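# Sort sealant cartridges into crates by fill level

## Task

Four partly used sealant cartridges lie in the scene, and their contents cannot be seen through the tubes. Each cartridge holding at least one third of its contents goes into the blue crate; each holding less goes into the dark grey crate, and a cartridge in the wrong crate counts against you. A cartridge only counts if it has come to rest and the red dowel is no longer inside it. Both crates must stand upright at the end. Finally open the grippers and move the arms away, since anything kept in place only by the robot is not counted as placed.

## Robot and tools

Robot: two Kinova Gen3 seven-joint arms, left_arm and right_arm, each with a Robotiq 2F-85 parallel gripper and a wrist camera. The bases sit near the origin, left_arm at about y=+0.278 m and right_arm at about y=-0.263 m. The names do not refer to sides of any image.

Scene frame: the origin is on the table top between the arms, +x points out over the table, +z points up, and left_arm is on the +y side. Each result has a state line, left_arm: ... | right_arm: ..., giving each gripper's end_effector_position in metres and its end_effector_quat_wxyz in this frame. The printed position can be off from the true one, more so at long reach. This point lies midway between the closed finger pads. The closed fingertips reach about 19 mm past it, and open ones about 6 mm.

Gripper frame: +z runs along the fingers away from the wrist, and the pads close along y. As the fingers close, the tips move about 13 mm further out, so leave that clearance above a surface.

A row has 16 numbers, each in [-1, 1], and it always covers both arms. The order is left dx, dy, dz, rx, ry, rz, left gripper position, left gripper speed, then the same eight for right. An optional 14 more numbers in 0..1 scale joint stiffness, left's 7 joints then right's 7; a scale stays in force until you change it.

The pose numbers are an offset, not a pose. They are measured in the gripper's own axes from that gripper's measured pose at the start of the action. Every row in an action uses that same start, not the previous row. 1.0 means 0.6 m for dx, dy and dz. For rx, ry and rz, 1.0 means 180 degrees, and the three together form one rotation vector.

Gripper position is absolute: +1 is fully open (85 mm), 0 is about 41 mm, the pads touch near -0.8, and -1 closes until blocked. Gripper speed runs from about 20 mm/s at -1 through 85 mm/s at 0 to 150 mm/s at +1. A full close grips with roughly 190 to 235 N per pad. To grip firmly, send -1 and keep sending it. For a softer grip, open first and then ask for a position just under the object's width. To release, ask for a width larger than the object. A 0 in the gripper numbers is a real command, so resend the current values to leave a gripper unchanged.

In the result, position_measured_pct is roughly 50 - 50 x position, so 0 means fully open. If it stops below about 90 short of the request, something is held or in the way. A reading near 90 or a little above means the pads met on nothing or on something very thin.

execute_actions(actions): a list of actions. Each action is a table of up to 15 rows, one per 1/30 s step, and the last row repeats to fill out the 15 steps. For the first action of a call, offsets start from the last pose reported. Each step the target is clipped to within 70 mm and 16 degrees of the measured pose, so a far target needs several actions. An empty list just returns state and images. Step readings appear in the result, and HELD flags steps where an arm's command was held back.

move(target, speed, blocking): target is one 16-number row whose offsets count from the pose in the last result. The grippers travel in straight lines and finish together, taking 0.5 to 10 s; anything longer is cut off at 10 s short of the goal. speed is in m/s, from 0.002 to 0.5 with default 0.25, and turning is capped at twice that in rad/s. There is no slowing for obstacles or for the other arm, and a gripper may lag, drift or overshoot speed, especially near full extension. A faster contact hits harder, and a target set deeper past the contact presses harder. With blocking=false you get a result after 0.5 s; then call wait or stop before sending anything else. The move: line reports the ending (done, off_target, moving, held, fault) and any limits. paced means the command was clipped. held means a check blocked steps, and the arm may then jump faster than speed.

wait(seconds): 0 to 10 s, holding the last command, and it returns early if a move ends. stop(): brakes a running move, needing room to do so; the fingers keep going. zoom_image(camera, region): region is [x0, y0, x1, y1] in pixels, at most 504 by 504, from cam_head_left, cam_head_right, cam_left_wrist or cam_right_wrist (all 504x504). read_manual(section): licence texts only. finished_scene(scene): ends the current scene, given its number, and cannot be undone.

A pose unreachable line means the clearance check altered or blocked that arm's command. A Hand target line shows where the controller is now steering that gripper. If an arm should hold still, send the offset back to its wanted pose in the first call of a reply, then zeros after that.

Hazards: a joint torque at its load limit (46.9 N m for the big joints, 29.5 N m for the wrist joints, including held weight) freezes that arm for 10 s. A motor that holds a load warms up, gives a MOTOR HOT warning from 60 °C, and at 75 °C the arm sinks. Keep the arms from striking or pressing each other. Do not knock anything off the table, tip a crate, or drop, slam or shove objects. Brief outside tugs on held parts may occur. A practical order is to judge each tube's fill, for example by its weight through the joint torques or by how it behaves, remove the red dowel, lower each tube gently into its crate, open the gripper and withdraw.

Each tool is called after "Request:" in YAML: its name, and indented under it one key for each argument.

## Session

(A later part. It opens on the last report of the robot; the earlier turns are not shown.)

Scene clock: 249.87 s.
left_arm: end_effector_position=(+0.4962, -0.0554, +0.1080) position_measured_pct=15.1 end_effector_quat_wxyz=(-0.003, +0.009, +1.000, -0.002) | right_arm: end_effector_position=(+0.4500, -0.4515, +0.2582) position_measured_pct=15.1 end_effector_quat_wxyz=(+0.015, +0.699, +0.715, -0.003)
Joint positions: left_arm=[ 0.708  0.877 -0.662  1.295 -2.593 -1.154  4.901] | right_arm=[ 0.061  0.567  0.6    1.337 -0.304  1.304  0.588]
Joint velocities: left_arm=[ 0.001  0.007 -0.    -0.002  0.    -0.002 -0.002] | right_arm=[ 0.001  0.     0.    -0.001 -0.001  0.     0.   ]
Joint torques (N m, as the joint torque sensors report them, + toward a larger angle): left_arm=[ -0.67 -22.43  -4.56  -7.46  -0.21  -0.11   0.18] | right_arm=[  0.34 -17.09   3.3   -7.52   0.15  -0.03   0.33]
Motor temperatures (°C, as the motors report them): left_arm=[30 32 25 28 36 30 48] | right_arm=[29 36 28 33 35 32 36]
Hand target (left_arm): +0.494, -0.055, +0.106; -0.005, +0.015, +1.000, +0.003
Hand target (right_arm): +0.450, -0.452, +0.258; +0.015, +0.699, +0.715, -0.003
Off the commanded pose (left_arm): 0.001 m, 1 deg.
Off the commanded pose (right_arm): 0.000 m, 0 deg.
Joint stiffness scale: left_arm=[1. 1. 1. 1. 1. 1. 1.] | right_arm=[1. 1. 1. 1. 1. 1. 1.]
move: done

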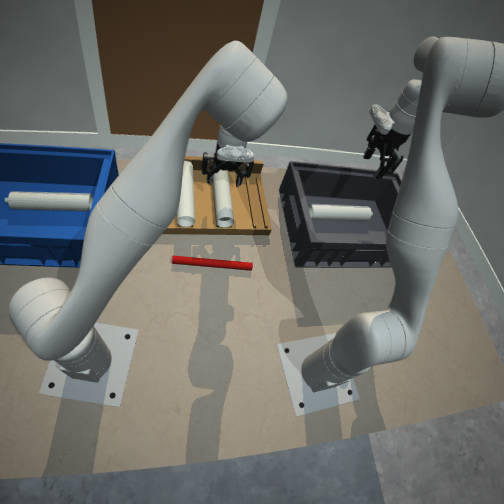

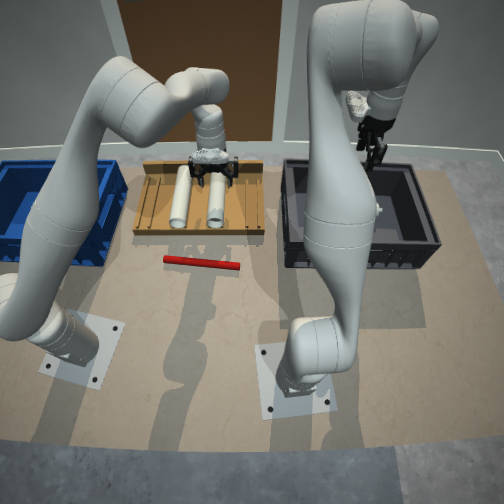

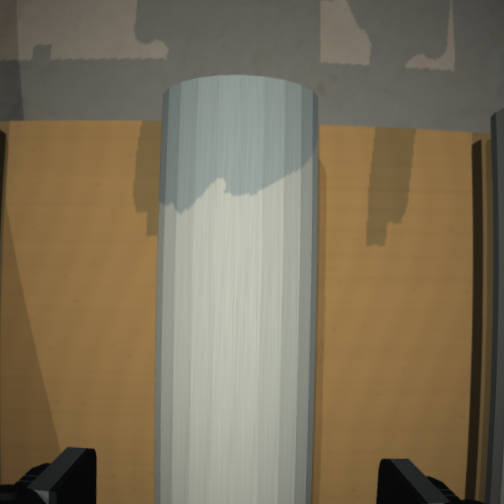

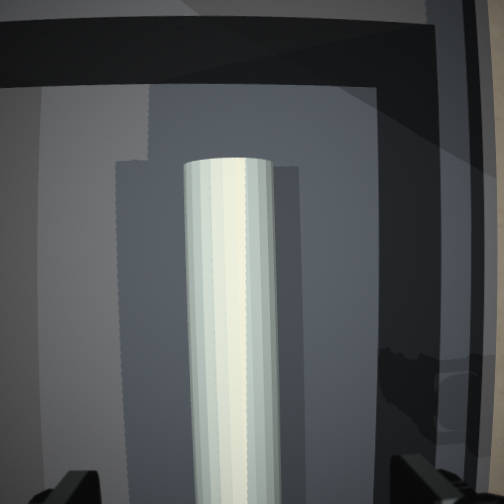

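Request:
move:
  target: [0,-0.002,0.097,0,0,0,0.7,0, 0,0,0,0,0,0,0.7,0]
  speed: 0.05

Request:
move:
  target: [0,0,0.003,0,0,0,-1,0, 0,0,0,0,0,0,0.7,0]
  speed: 0.03

Request:
move:
  target: [0,0,-0.35,0,0,0,-1,0, 0,0,0,0,0,0,0.7,0]
  speed: 0.12

Scene clock: 259.57 s.
left_arm: end_effector_position=(+0.4970, -0.0556, +0.0531) position_measured_pct=15.1 end_effector_quat_wxyz=(-0.001, +0.008, +1.000, +0.001) | right_arm: end_effector_position=(+0.4500, -0.4515, +0.2582) position_measured_pct=15.1 end_effector_quat_wxyz=(+0.015, +0.699, +0.715, -0.003)
Joint positions: left_arm=[ 0.694  0.947 -0.616  1.338 -2.567 -1.038  4.882] | right_arm=[ 0.061  0.567  0.6    1.337 -0.304  1.304  0.588]
Joint velocities: left_arm=[-0.005  0.003  0.003 -0.    -0.     0.004  0.   ] | right_arm=[ 0.    -0.    -0.     0.001  0.    -0.001 -0.   ]
Joint torques (N m, as the joint torque sensors report them, + toward a larger angle): left_arm=[ -0.3  -23.23  -4.81  -6.76  -0.06  -0.19   0.05] | right_arm=[  0.36 -17.45   3.34  -8.42   0.1   -0.18  -0.09]
Motor temperatures (°C, as the motors report them): left_arm=[30 32 25 28 36 30 48] | right_arm=[29 36 28 33 35 32 36]
Hand target (left_arm): +0.496, -0.057, +0.050; -0.003, +0.009, +1.000, -0.001
Hand target (right_arm): +0.450, -0.452, +0.258; +0.015, +0.699, +0.715, -0.003
Off the commanded pose (left_arm): 0.004 m, 0 deg.
Off the commanded pose (right_arm): 0.000 m, 0 deg.
Joint stiffness scale: left_arm=[1. 1. 1. 1. 1. 1. 1.] | right_arm=[1. 1. 1. 1. 1. 1. 1.]
move: off_target (left_arm)

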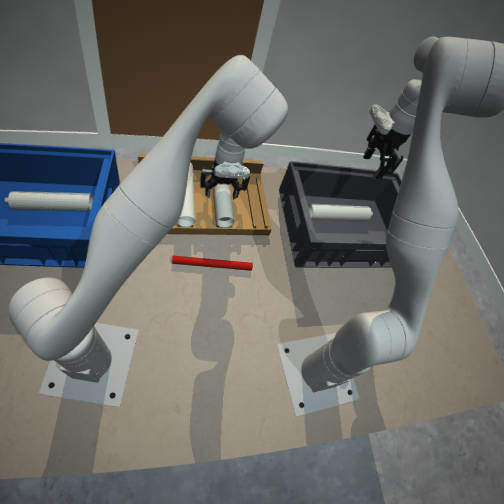

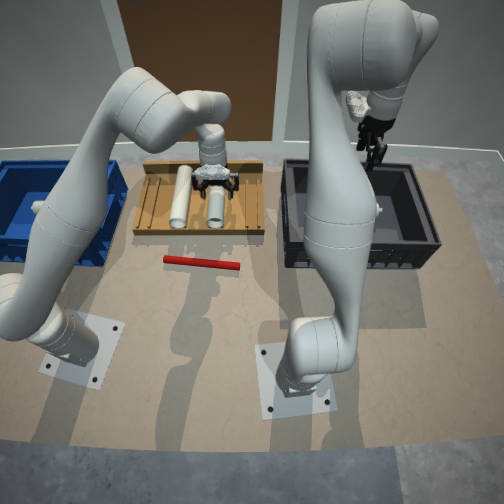

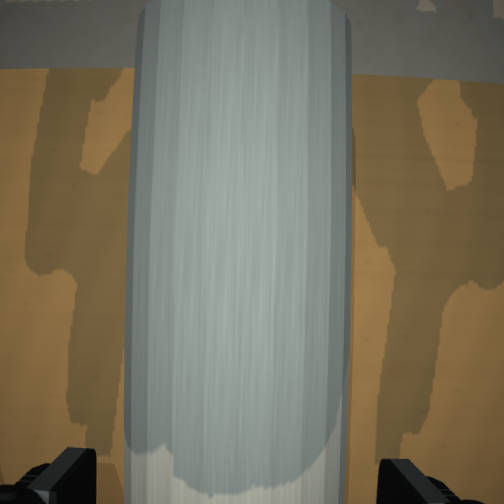

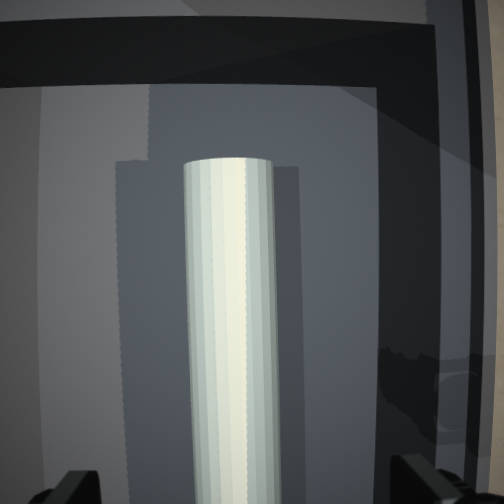

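Scene clock: 260.27 s.
left_arm: end_effector_position=(+0.4972, -0.0561, +0.0538) position_measured_pct=47.2 end_effector_quat_wxyz=(-0.000, +0.009, +1.000, +0.000) | right_arm: end_effector_position=(+0.4500, -0.4515, +0.2582) position_measured_pct=15.1 end_effector_quat_wxyz=(+0.015, +0.699, +0.715, -0.003)
Joint positions: left_arm=[ 0.694  0.946 -0.616  1.338 -2.567 -1.038  4.882] | right_arm=[ 0.061  0.567  0.6    1.337 -0.304  1.304  0.588]
Joint velocities: left_arm=[-0.    -0.001 -0.     0.     0.     0.001 -0.   ] | right_arm=[-0.     0.001  0.     0.001  0.     0.    -0.001]
Joint torques (N m, as the joint torque sensors report them, + toward a larger angle): left_arm=[ -2.42 -17.77  -4.81  -4.53  -0.91   0.49  -0.22] | right_arm=[  0.36 -17.57   3.47  -8.78   0.09   0.22   0.2 ]
Motor temperatures (°C, as the motors report them): left_arm=[30 32 25 28 36 30 48] | right_arm=[29 36 28 33 35 32 36]
Hand target (left_arm): +0.497, -0.056, +0.051; -0.001, +0.008, +1.000, +0.001
Hand target (right_arm): +0.450, -0.452, +0.258; +0.015, +0.699, +0.715, -0.003
Off the commanded pose (left_arm): 0.002 m, 0 deg.
Off the commanded pose (right_arm): 0.000 m, 0 deg.
Joint stiffness scale: left_arm=[1. 1. 1. 1. 1. 1. 1.] | right_arm=[1. 1. 1. 1. 1. 1. 1.]
move: done

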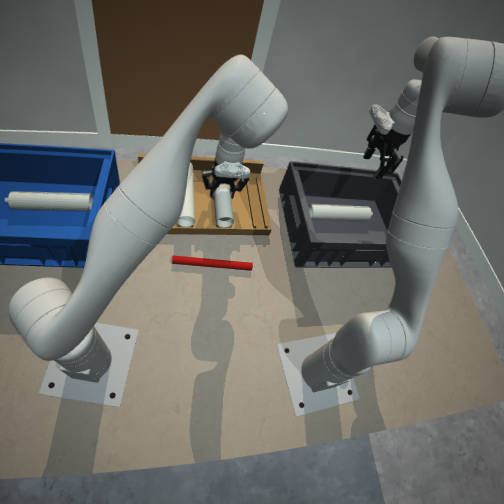

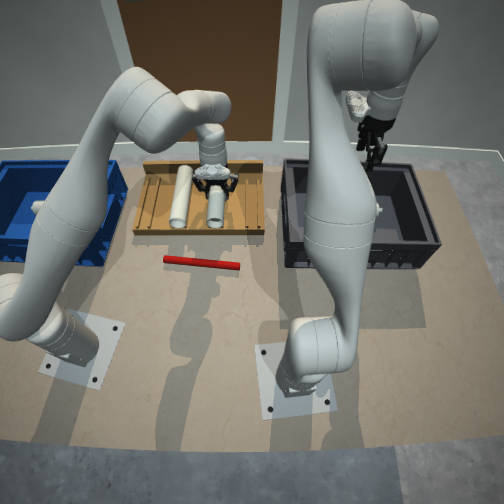

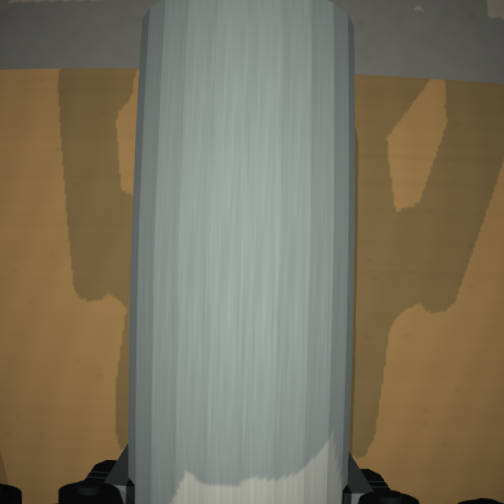

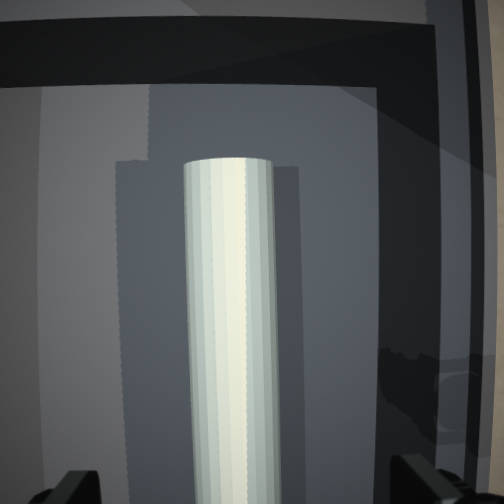

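Scene clock: 262.43 s.
left_arm: end_effector_position=(+0.4953, -0.0606, +0.2607) position_measured_pct=47.2 end_effector_quat_wxyz=(-0.002, +0.014, +1.000, -0.003) | right_arm: end_effector_position=(+0.4500, -0.4515, +0.2582) position_measured_pct=15.1 end_effector_quat_wxyz=(+0.015, +0.699, +0.715, -0.003)
Joint positions: left_arm=[ 0.699  0.746 -0.719  1.021 -2.671 -1.522  4.991] | right_arm=[ 0.061  0.567  0.6    1.337 -0.304  1.304  0.588]
Joint velocities: left_arm=[-0.    -0.001 -0.005 -0.002  0.    -0.003 -0.001] | right_arm=[ 0.    -0.     0.     0.001  0.    -0.    -0.001]
Joint torques (N m, as the joint torque sensors report them, + toward a larger angle): left_arm=[ -0.17 -24.8   -4.61  -9.6   -0.15   0.05   0.14] | right_arm=[  0.58 -17.5    2.88  -8.24  -0.06   0.25   0.11]
Motor temperatures (°C, as the motors report them): left_arm=[30 33 25 28 36 30 48] | right_arm=[29 36 28 33 35 32 36]
Hand target (left_arm): +0.497, -0.057, +0.264; -0.001, +0.009, +1.000, +0.000
Hand target (right_arm): +0.450, -0.452, +0.258; +0.015, +0.699, +0.715, -0.003
Off the commanded pose (left_arm): 0.006 m, 1 deg.
Off the commanded pose (right_arm): 0.000 m, 0 deg.
Joint stiffness scale: left_arm=[1. 1. 1. 1. 1. 1. 1.] | right_arm=[1. 1. 1. 1. 1. 1. 1.]
move: off_target (left_arm)

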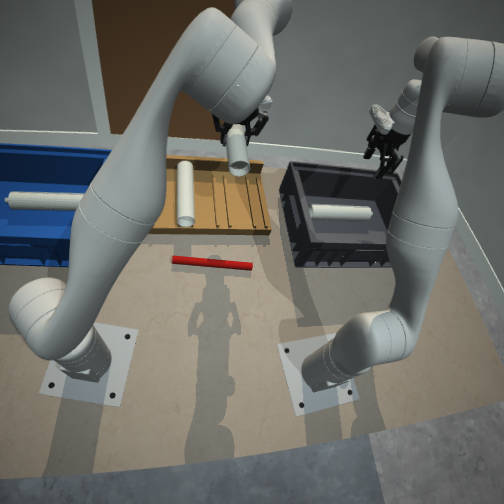

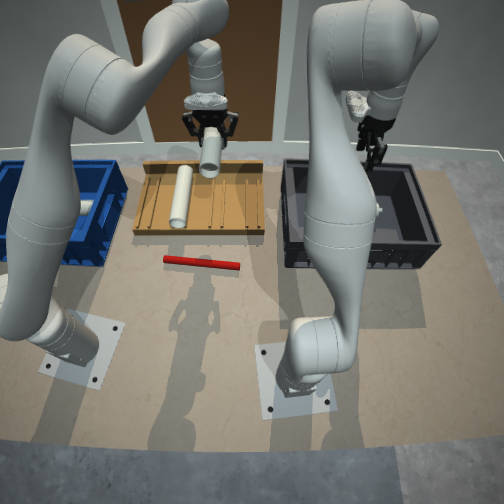

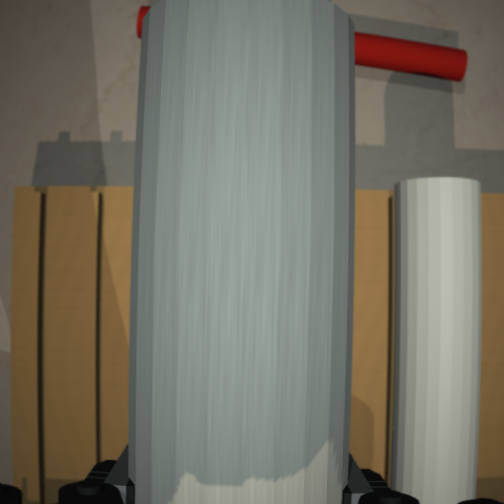

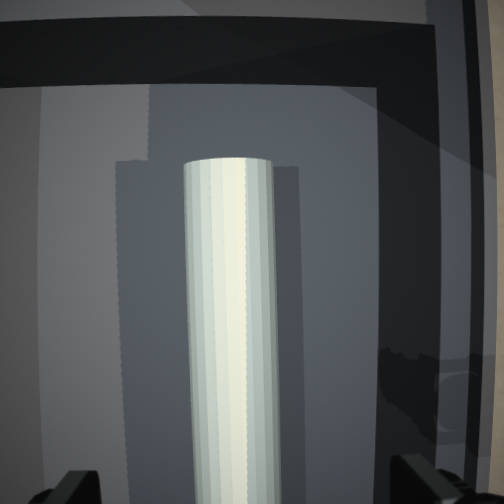

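Request:
move:
  target: [0.2236,0.82,-0.007,0,0,-0.5,-1,0, 0.847,0.0985,0.227,-0.002,0.011,-0.493,0.7,0]
  speed: 0.2

Scene clock: 281.73 s.
left_arm: end_effector_position=(+0.3738, +0.4360, +0.2640) position_measured_pct=47.2 end_effector_quat_wxyz=(+0.001, +0.695, -0.719, -0.001) | right_arm: end_effector_position=(+0.4997, +0.0560, +0.1117) position_measured_pct=15.1 end_effector_quat_wxyz=(+0.000, +0.005, +1.000, +0.005)
Joint positions: left_arm=[ 0.234  0.481 -1.35   1.735 -2.66  -1.325  5.237] | right_arm=[-0.542  0.904  0.135  1.078 -0.125  1.161  1.058]
Joint velocities: left_arm=[-0.008 -0.001  0.001 -0.001 -0.    -0.     0.002] | right_arm=[-0.001  0.003  0.    -0.002 -0.001  0.002  0.003]
Joint torques (N m, as the joint torque sensors report them, + toward a larger angle): left_arm=[ -0.19 -12.54  -5.34  -9.32  -0.19   0.     0.29] | right_arm=[  0.49 -22.78   1.34  -8.24   0.21   0.3    0.34]
Motor temperatures (°C, as the motors report them): left_arm=[30 33 25 28 36 30 48] | right_arm=[29 36 28 33 35 32 36]
Hand target (left_arm): +0.376, +0.434, +0.264; +0.002, +0.698, -0.717, +0.002
Hand target (right_arm): +0.499, +0.056, +0.110; -0.000, -0.001, +1.000, +0.002
Off the commanded pose (left_arm): 0.002 m, 0 deg.
Off the commanded pose (right_arm): 0.003 m, 1 deg.
Joint stiffness scale: left_arm=[1. 1. 1. 1. 1. 1. 1.] | right_arm=[1. 1. 1. 1. 1. 1. 1.]
move: done

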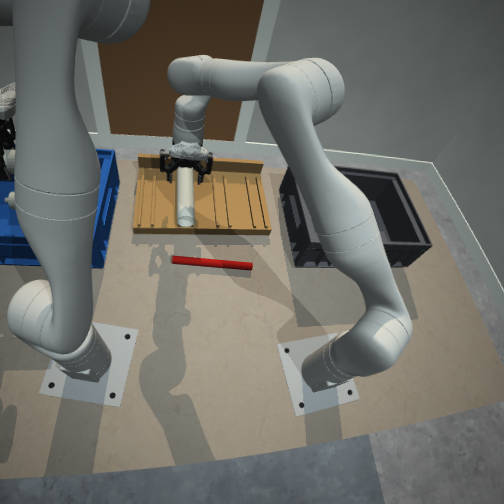

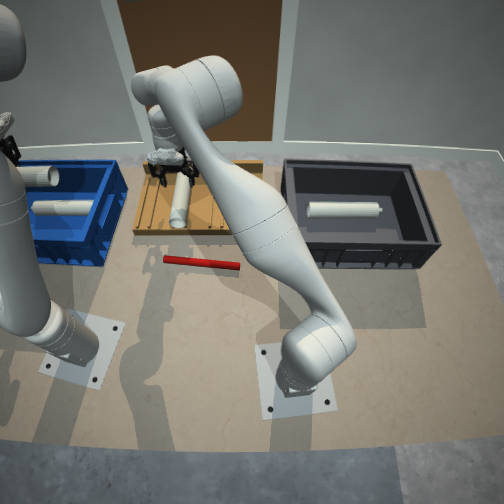

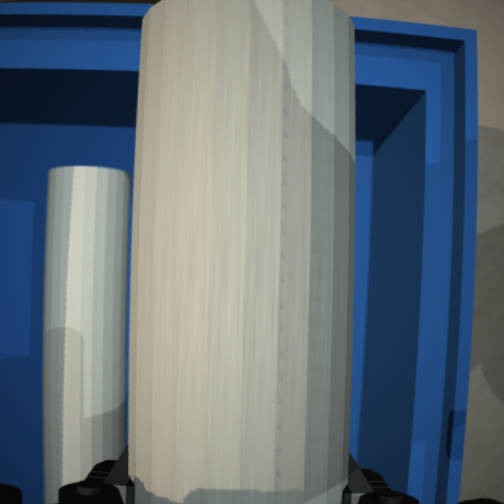

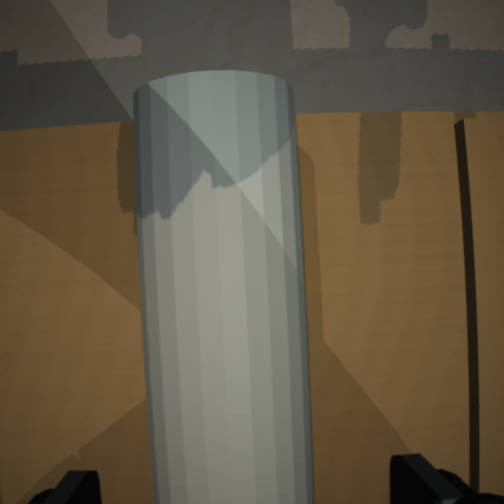

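Request:
move:
  target: [0,0,0.30,0,0,0,-1,0, 0,-0.007,0.103,0,0,0,0.7,0]
  speed: 0.1

Request:
move:
  target: [0,0,0.07,0,0,0,-1,0, 0,0,0.003,0,0,0,-1,0]
  speed: 0.04

Scene clock: 291.53 s.
left_arm: end_effector_position=(+0.3729, +0.4372, +0.0868) position_measured_pct=47.2 end_effector_quat_wxyz=(+0.000, +0.695, -0.719, -0.002) | right_arm: end_effector_position=(+0.5007, +0.0519, +0.0528) position_measured_pct=15.1 end_effector_quat_wxyz=(+0.003, +0.007, +1.000, +0.004)
Joint positions: left_arm=[ 0.008  0.718 -1.051  2.026 -2.327 -0.895  4.955] | right_arm=[-0.536  0.97   0.126  1.14  -0.125  1.03   1.063]
Joint velocities: left_arm=[-0.008 -0.001  0.006  0.     0.     0.003 -0.   ] | right_arm=[ 0.001  0.001 -0.     0.     0.001  0.001  0.001]
Joint torques (N m, as the joint torque sensors report them, + toward a larger angle): left_arm=[ -0.2  -16.39  -5.92  -5.73  -0.08   0.02   0.05] | right_arm=[  0.09 -23.33   1.53  -7.64   0.13   0.43   0.21]
Motor temperatures (°C, as the motors report them): left_arm=[30 33 25 28 36 30 48] | right_arm=[29 36 28 33 35 32 36]
Hand target (left_arm): +0.373, +0.437, +0.084; +0.000, +0.696, -0.718, -0.002
Hand target (right_arm): +0.500, +0.052, +0.050; +0.000, +0.005, +1.000, +0.005
Off the commanded pose (left_arm): 0.003 m, 0 deg.
Off the commanded pose (right_arm): 0.003 m, 0 deg.
Joint stiffness scale: left_arm=[1. 1. 1. 1. 1. 1. 1.] | right_arm=[1. 1. 1. 1. 1. 1. 1.]
move: done

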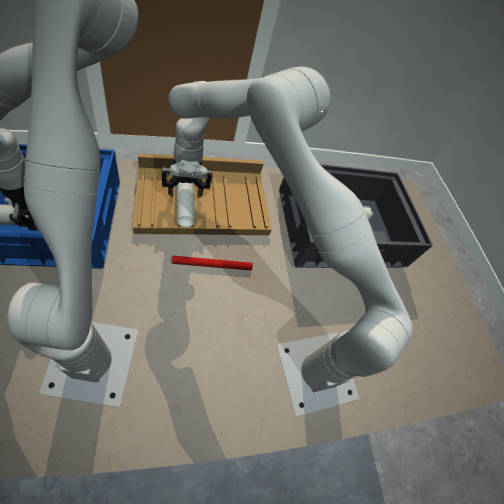

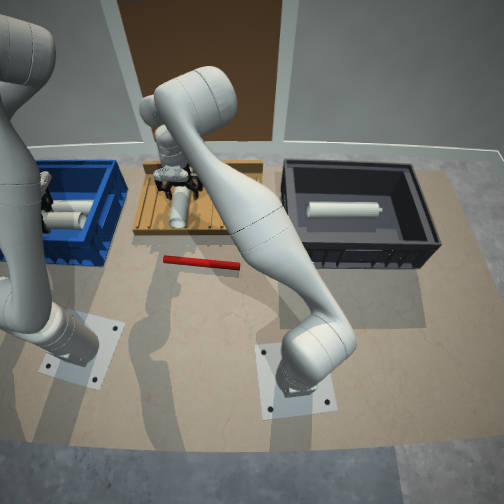

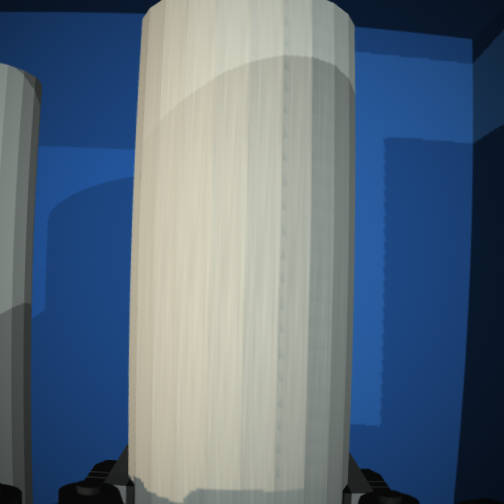

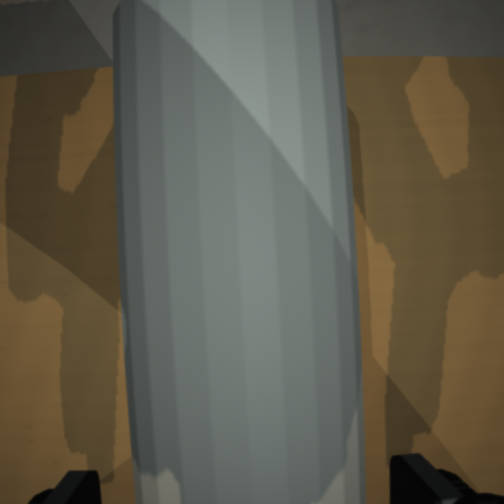

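Scene clock: 292.93 s.
left_arm: end_effector_position=(+0.3729, +0.4379, +0.0472) position_measured_pct=47.2 end_effector_quat_wxyz=(+0.000, +0.695, -0.719, -0.003) | right_arm: end_effector_position=(+0.5009, +0.0521, +0.0531) position_measured_pct=45.6 end_effector_quat_wxyz=(+0.003, +0.007, +1.000, +0.004)
Joint positions: left_arm=[-0.053  0.785 -0.961  2.058 -2.222 -0.807  4.872] | right_arm=[-0.536  0.97   0.126  1.14  -0.125  1.03   1.063]
Joint velocities: left_arm=[-0.006  0.     0.004  0.     0.     0.002  0.   ] | right_arm=[0.    0.001 0.    0.001 0.001 0.    0.001]
Joint torques (N m, as the joint torque sensors report them, + toward a larger angle): left_arm=[ -0.03 -16.74  -5.6   -4.53  -0.26  -0.09   0.26] | right_arm=[  1.84 -20.23   2.74  -5.84   0.87   0.57   0.48]
Motor temperatures (°C, as the motors report them): left_arm=[30 33 25 28 36 30 48] | right_arm=[29 36 28 33 35 32 36]
Hand target (left_arm): +0.373, +0.437, +0.045; +0.000, +0.696, -0.718, -0.002
Hand target (right_arm): +0.501, +0.052, +0.051; +0.002, +0.007, +1.000, +0.004
Off the commanded pose (left_arm): 0.003 m, 0 deg.
Off the commanded pose (right_arm): 0.002 m, 0 deg.
Joint stiffness scale: left_arm=[1. 1. 1. 1. 1. 1. 1.] | right_arm=[1. 1. 1. 1. 1. 1. 1.]
move: done

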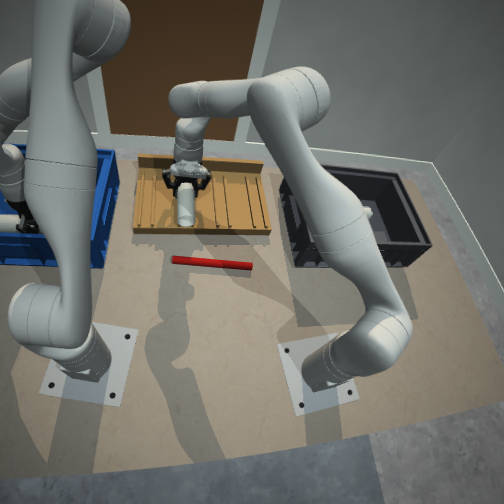

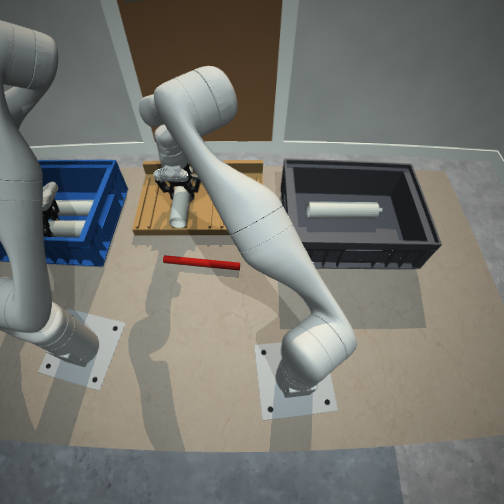

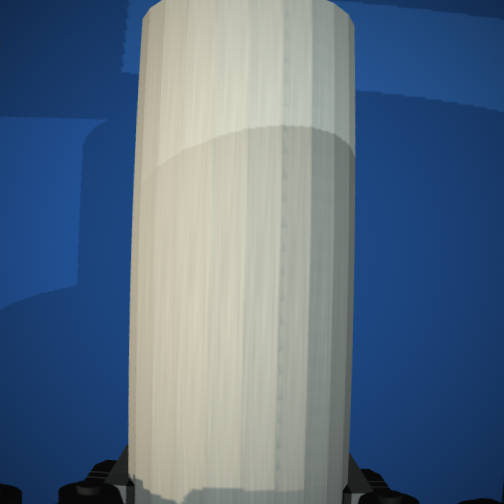

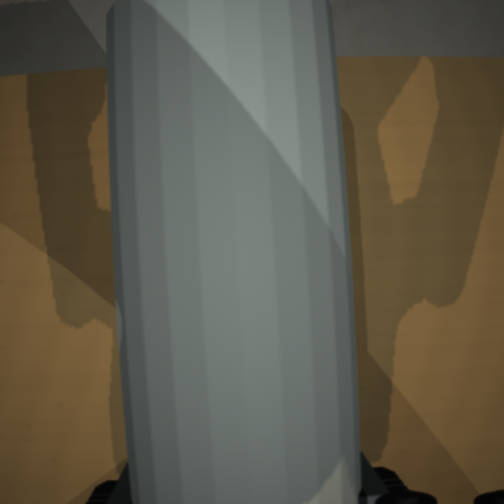

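Request:
move:
  target: [0,0,0.016,0,0,0,-1,0, 0,0,-0.35,0,0,0,-1,0]
  speed: 0.12

Request:
move:
  target: [0,0,0,0,0,0,0.55,-0.5, 0,0,0,0,0,0,-1,0]
  speed: 0.02

Scene clock: 300.83 s.
left_arm: end_effector_position=(+0.3730, +0.4385, +0.0398) position_measured_pct=47.2 end_effector_quat_wxyz=(+0.000, +0.695, -0.719, -0.003) | right_arm: end_effector_position=(+0.4986, +0.0540, +0.2611) position_measured_pct=45.6 end_effector_quat_wxyz=(+0.001, +0.002, +1.000, +0.006)
Joint positions: left_arm=[-0.069  0.795 -0.937  2.062 -2.207 -0.788  4.86 ] | right_arm=[-0.538  0.803  0.161  0.793 -0.125  1.543  1.051]
Joint velocities: left_arm=[-0.001 -0.     0.002  0.     0.     0.002 -0.001] | right_arm=[-0.     0.     0.    -0.004 -0.001  0.002  0.001]
Joint torques (N m, as the joint torque sensors report them, + toward a larger angle): left_arm=[  0.12 -16.88  -6.26  -4.15  -0.18  -0.06   0.17] | right_arm=[  0.22 -23.41   1.43  -9.35   0.25   0.16   0.04]
Motor temperatures (°C, as the motors report them): left_arm=[30 33 25 28 36 30 48] | right_arm=[29 37 28 33 35 32 36]
Hand target (left_arm): +0.373, +0.438, +0.038; +0.000, +0.695, -0.719, -0.003
Hand target (right_arm): +0.500, +0.051, +0.263; +0.003, +0.007, +1.000, +0.004
Off the commanded pose (left_arm): 0.002 m, 0 deg.
Off the commanded pose (right_arm): 0.004 m, 1 deg.
Joint stiffness scale: left_arm=[1. 1. 1. 1. 1. 1. 1.] | right_arm=[1. 1. 1. 1. 1. 1. 1.]
move: off_target (right_arm)

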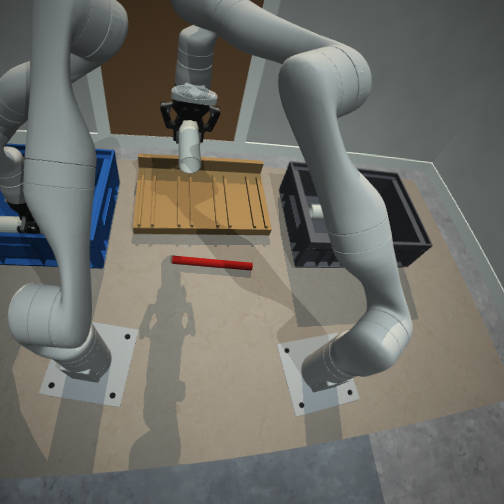

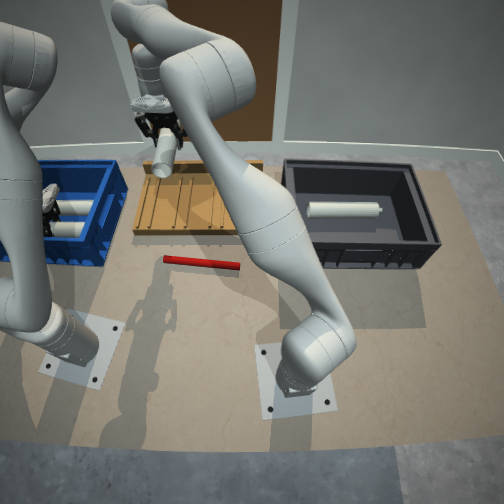

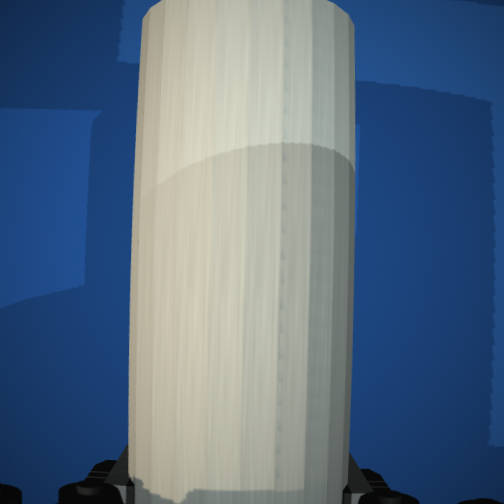

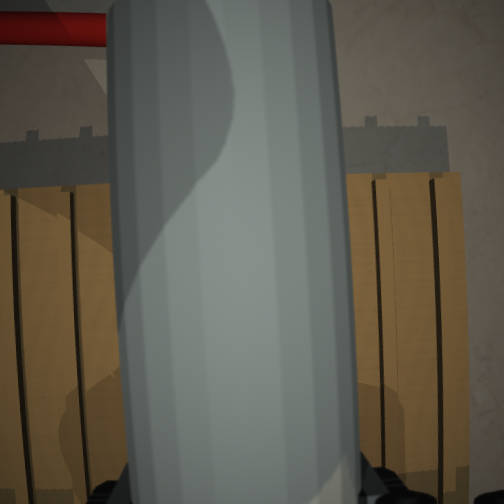

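Scene clock: 301.63 s.
left_arm: end_effector_position=(+0.3730, +0.4385, +0.0398) position_measured_pct=22.2 end_effector_quat_wxyz=(+0.000, +0.695, -0.719, -0.003) | right_arm: end_effector_position=(+0.4986, +0.0540, +0.2611) position_measured_pct=45.6 end_effector_quat_wxyz=(+0.001, +0.002, +1.000, +0.006)
Joint positions: left_arm=[-0.069  0.795 -0.937  2.062 -2.207 -0.788  4.86 ] | right_arm=[-0.538  0.803  0.161  0.793 -0.125  1.543  1.051]
Joint velocities: left_arm=[-0.001 -0.     0.001 -0.    -0.     0.     0.   ] | right_arm=[ 0.001 -0.001 -0.     0.     0.     0.    -0.001]
Joint torques (N m, as the joint torque sensors report them, + toward a larger angle): left_arm=[  0.12 -15.88  -4.91  -3.97  -0.32   0.07   0.23] | right_arm=[  0.46 -23.77   1.96  -9.37  -0.01  -0.24   0.14]
Motor temperatures (°C, as the motors report them): left_arm=[30 33 25 28 36 30 48] | right_arm=[29 37 28 33 35 32 36]
Hand target (left_arm): +0.373, +0.439, +0.040; +0.000, +0.695, -0.719, -0.003
Hand target (right_arm): +0.499, +0.054, +0.261; +0.001, +0.002, +1.000, +0.006
Off the commanded pose (left_arm): 0.000 m, 0 deg.
Off the commanded pose (right_arm): 0.000 m, 0 deg.
Joint stiffness scale: left_arm=[1. 1. 1. 1. 1. 1. 1.] | right_arm=[1. 1. 1. 1. 1. 1. 1.]
move: done

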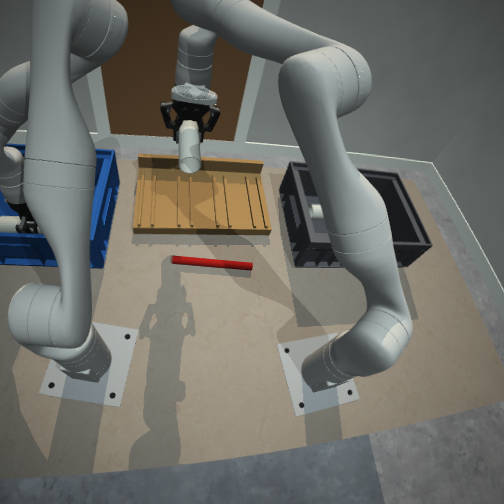

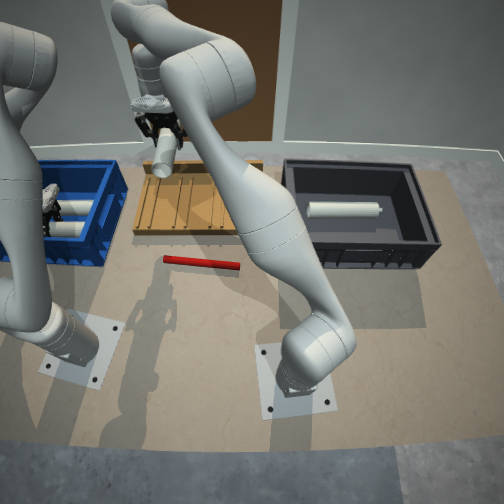

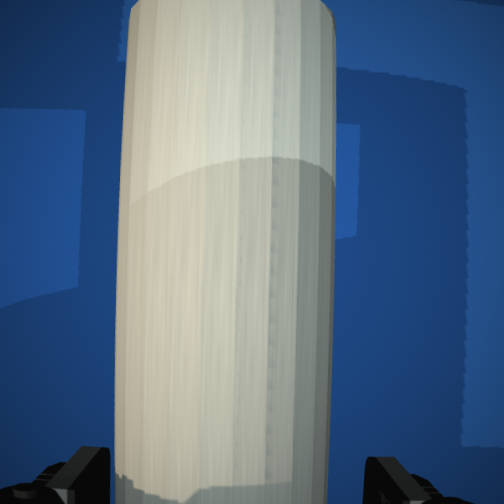

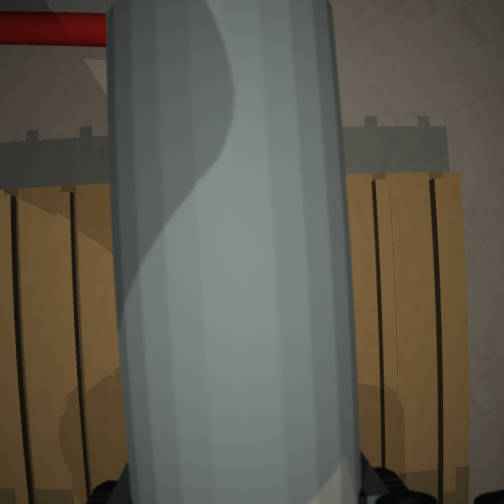

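Request:
move:
  target: [0,0,-0.4,0,0,0,0.55,0, 0.231,-0.849,-0.017,0,0,0.5,-1,0]
  speed: 0.2

Scene clock: 311.97 s.
left_arm: end_effector_position=(+0.3763, +0.4361, +0.2770) position_measured_pct=22.2 end_effector_quat_wxyz=(+0.001, +0.694, -0.720, -0.001) | right_arm: end_effector_position=(+0.3584, -0.4571, +0.2664) position_measured_pct=45.6 end_effector_quat_wxyz=(+0.001, +0.704, +0.710, +0.001)
Joint positions: left_arm=[ 0.24   0.475 -1.363  1.699 -2.668 -1.363  5.246] | right_arm=[ 0.027  0.393  0.68   1.589 -0.259  1.249  0.667]
Joint velocities: left_arm=[ 0.003 -0.002 -0.003 -0.     0.    -0.002 -0.   ] | right_arm=[ 0.008  0.002  0.    -0.001  0.    -0.    -0.003]
Joint torques (N m, as the joint torque sensors report them, + toward a larger angle): left_arm=[ -0.23 -11.67  -4.89  -8.18  -0.11  -0.05   0.14] | right_arm=[  0.56 -14.21   2.89  -8.53   0.25   0.28   0.25]
Motor temperatures (°C, as the motors report them): left_arm=[30 33 25 28 36 30 48] | right_arm=[29 37 28 33 35 32 36]
Hand target (left_arm): +0.375, +0.437, +0.279; +0.001, +0.695, -0.719, -0.002
Hand target (right_arm): +0.359, -0.456, +0.266; -0.002, +0.708, +0.706, +0.004
Off the commanded pose (left_arm): 0.004 m, 0 deg.
Off the commanded pose (right_arm): 0.003 m, 1 deg.
Joint stiffness scale: left_arm=[1. 1. 1. 1. 1. 1. 1.] | right_arm=[1. 1. 1. 1. 1. 1. 1.]
move: off_target (left_arm)

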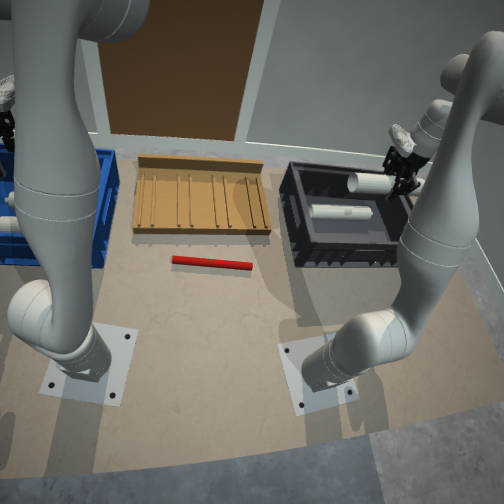

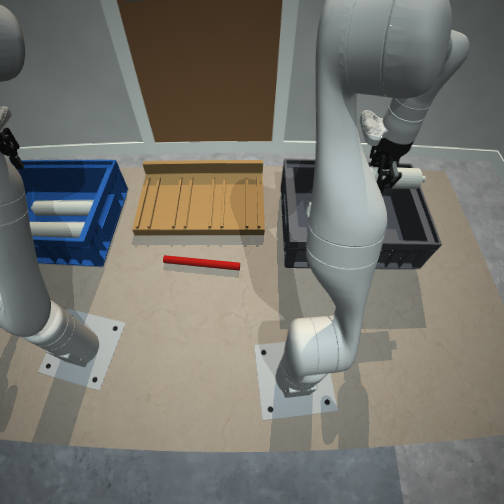

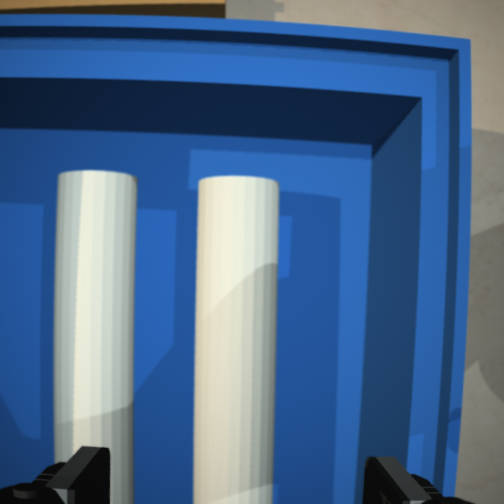

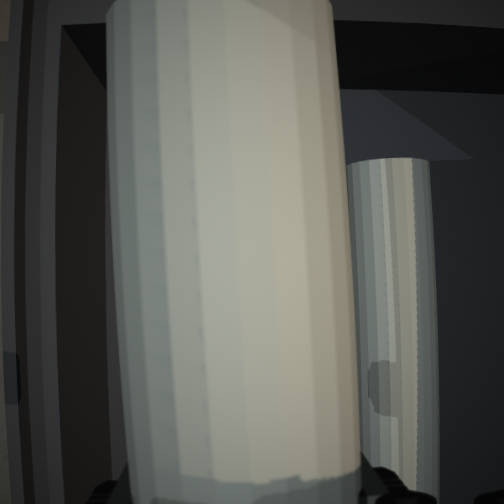

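Request:
move:
  target: [0,0,0,0,0,0,0.55,0, 0,-0.006,0.30,0,0,0,-1,0]
  speed: 0.12

Request:
move:
  target: [0,0,0,0,0,0,0.55,0, 0,0,0.084,0,0,0,-1,0]
  speed: 0.035

Scene clock: 322.37 s.
left_arm: end_effector_position=(+0.3763, +0.4360, +0.2771) position_measured_pct=22.2 end_effector_quat_wxyz=(+0.001, +0.693, -0.720, -0.001) | right_arm: end_effector_position=(+0.3552, -0.4577, +0.0887) position_measured_pct=45.6 end_effector_quat_wxyz=(+0.002, +0.704, +0.710, -0.000)
Joint positions: left_arm=[ 0.24   0.475 -1.363  1.699 -2.668 -1.364  5.246] | right_arm=[ 0.141  0.631  0.531  1.873 -0.448  0.754  0.836]
Joint velocities: left_arm=[-0.001  0.001 -0.001 -0.     0.    -0.001  0.   ] | right_arm=[ 0.009  0.004 -0.007  0.001 -0.001 -0.003 -0.   ]
Joint torques (N m, as the joint torque sensors report them, + toward a larger angle): left_arm=[ -0.3  -11.27  -4.81  -7.77  -0.21  -0.17   0.22] | right_arm=[  0.63 -16.39   3.47  -6.17   0.32   0.45   0.22]
Motor temperatures (°C, as the motors report them): left_arm=[30 33 25 28 36 30 48] | right_arm=[29 37 28 33 35 32 36]
Hand target (left_arm): +0.376, +0.436, +0.277; +0.001, +0.694, -0.720, -0.001
Hand target (right_arm): +0.355, -0.457, +0.086; +0.001, +0.704, +0.710, +0.001
Off the commanded pose (left_arm): 0.000 m, 0 deg.
Off the commanded pose (right_arm): 0.003 m, 0 deg.
Joint stiffness scale: left_arm=[1. 1. 1. 1. 1. 1. 1.] | right_arm=[1. 1. 1. 1. 1. 1. 1.]
move: done

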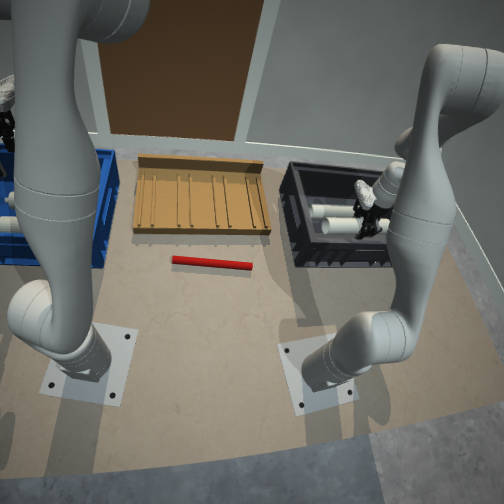

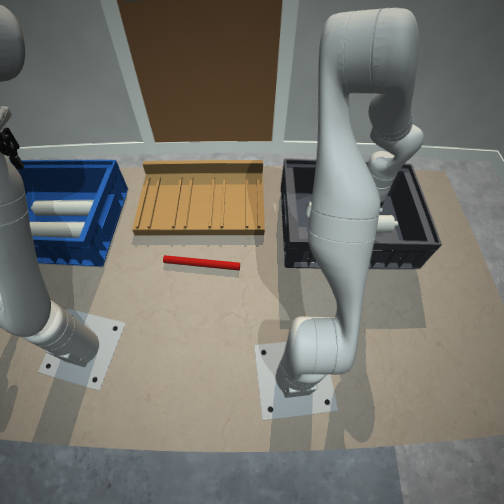

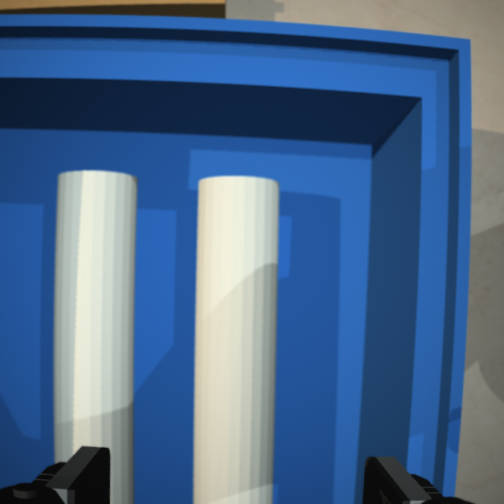

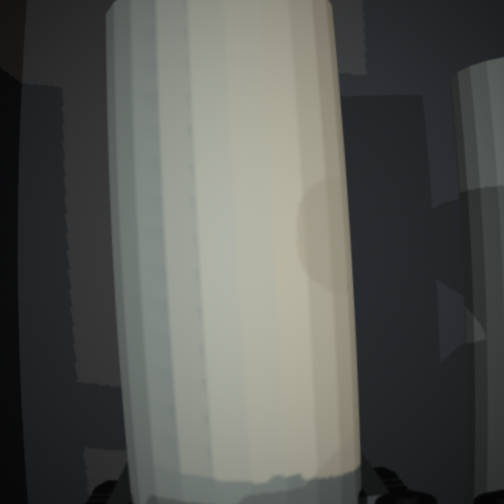

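Scene clock: 324.13 s.
left_arm: end_effector_position=(+0.3763, +0.4360, +0.2771) position_measured_pct=22.2 end_effector_quat_wxyz=(+0.001, +0.693, -0.720, -0.001) | right_arm: end_effector_position=(+0.3559, -0.4587, +0.0406) position_measured_pct=45.6 end_effector_quat_wxyz=(+0.003, +0.703, +0.711, -0.002)
Joint positions: left_arm=[ 0.24   0.475 -1.363  1.699 -2.668 -1.364  5.246] | right_arm=[ 0.205  0.715  0.435  1.904 -0.485  0.623  0.864]
Joint velocities: left_arm=[ 0.001 -0.    -0.001  0.    -0.     0.001  0.   ] | right_arm=[ 0.009  0.003 -0.007  0.001 -0.001 -0.003 -0.   ]
Joint torques (N m, as the joint torque sensors report them, + toward a larger angle): left_arm=[ -0.1  -11.42  -4.57  -8.07  -0.18  -0.27   0.1 ] | right_arm=[  0.15 -17.53   2.8   -4.71   0.08  -0.01  -0.22]
Motor temperatures (°C, as the motors report them): left_arm=[30 33 25 28 36 30 48] | right_arm=[29 37 28 33 35 32 36]
Hand target (left_arm): +0.376, +0.436, +0.277; +0.001, +0.693, -0.720, -0.001
Hand target (right_arm): +0.355, -0.458, +0.038; +0.002, +0.704, +0.710, -0.001
Off the commanded pose (left_arm): 0.000 m, 0 deg.
Off the commanded pose (right_arm): 0.002 m, 0 deg.
Joint stiffness scale: left_arm=[1. 1. 1. 1. 1. 1. 1.] | right_arm=[1. 1. 1. 1. 1. 1. 1.]
move: done

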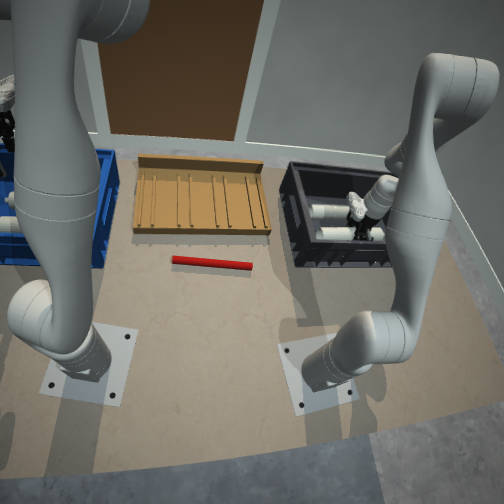

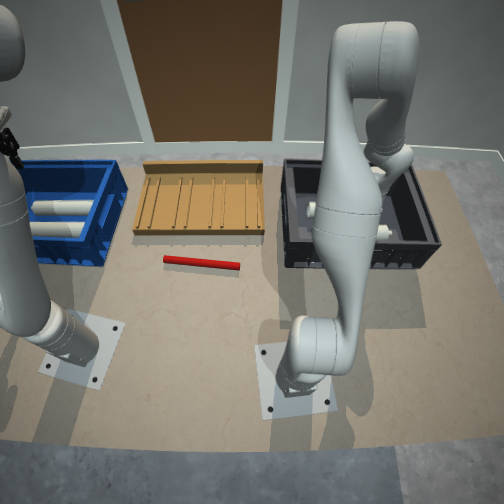

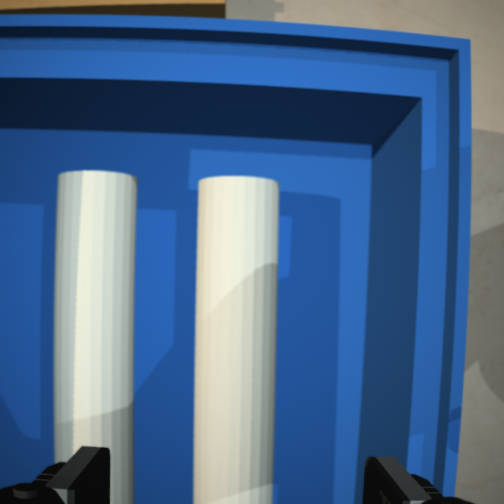

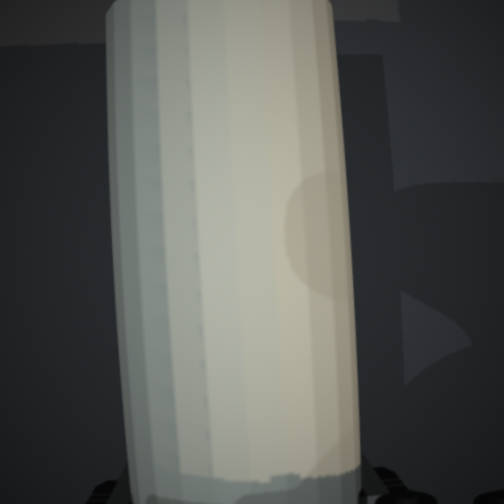

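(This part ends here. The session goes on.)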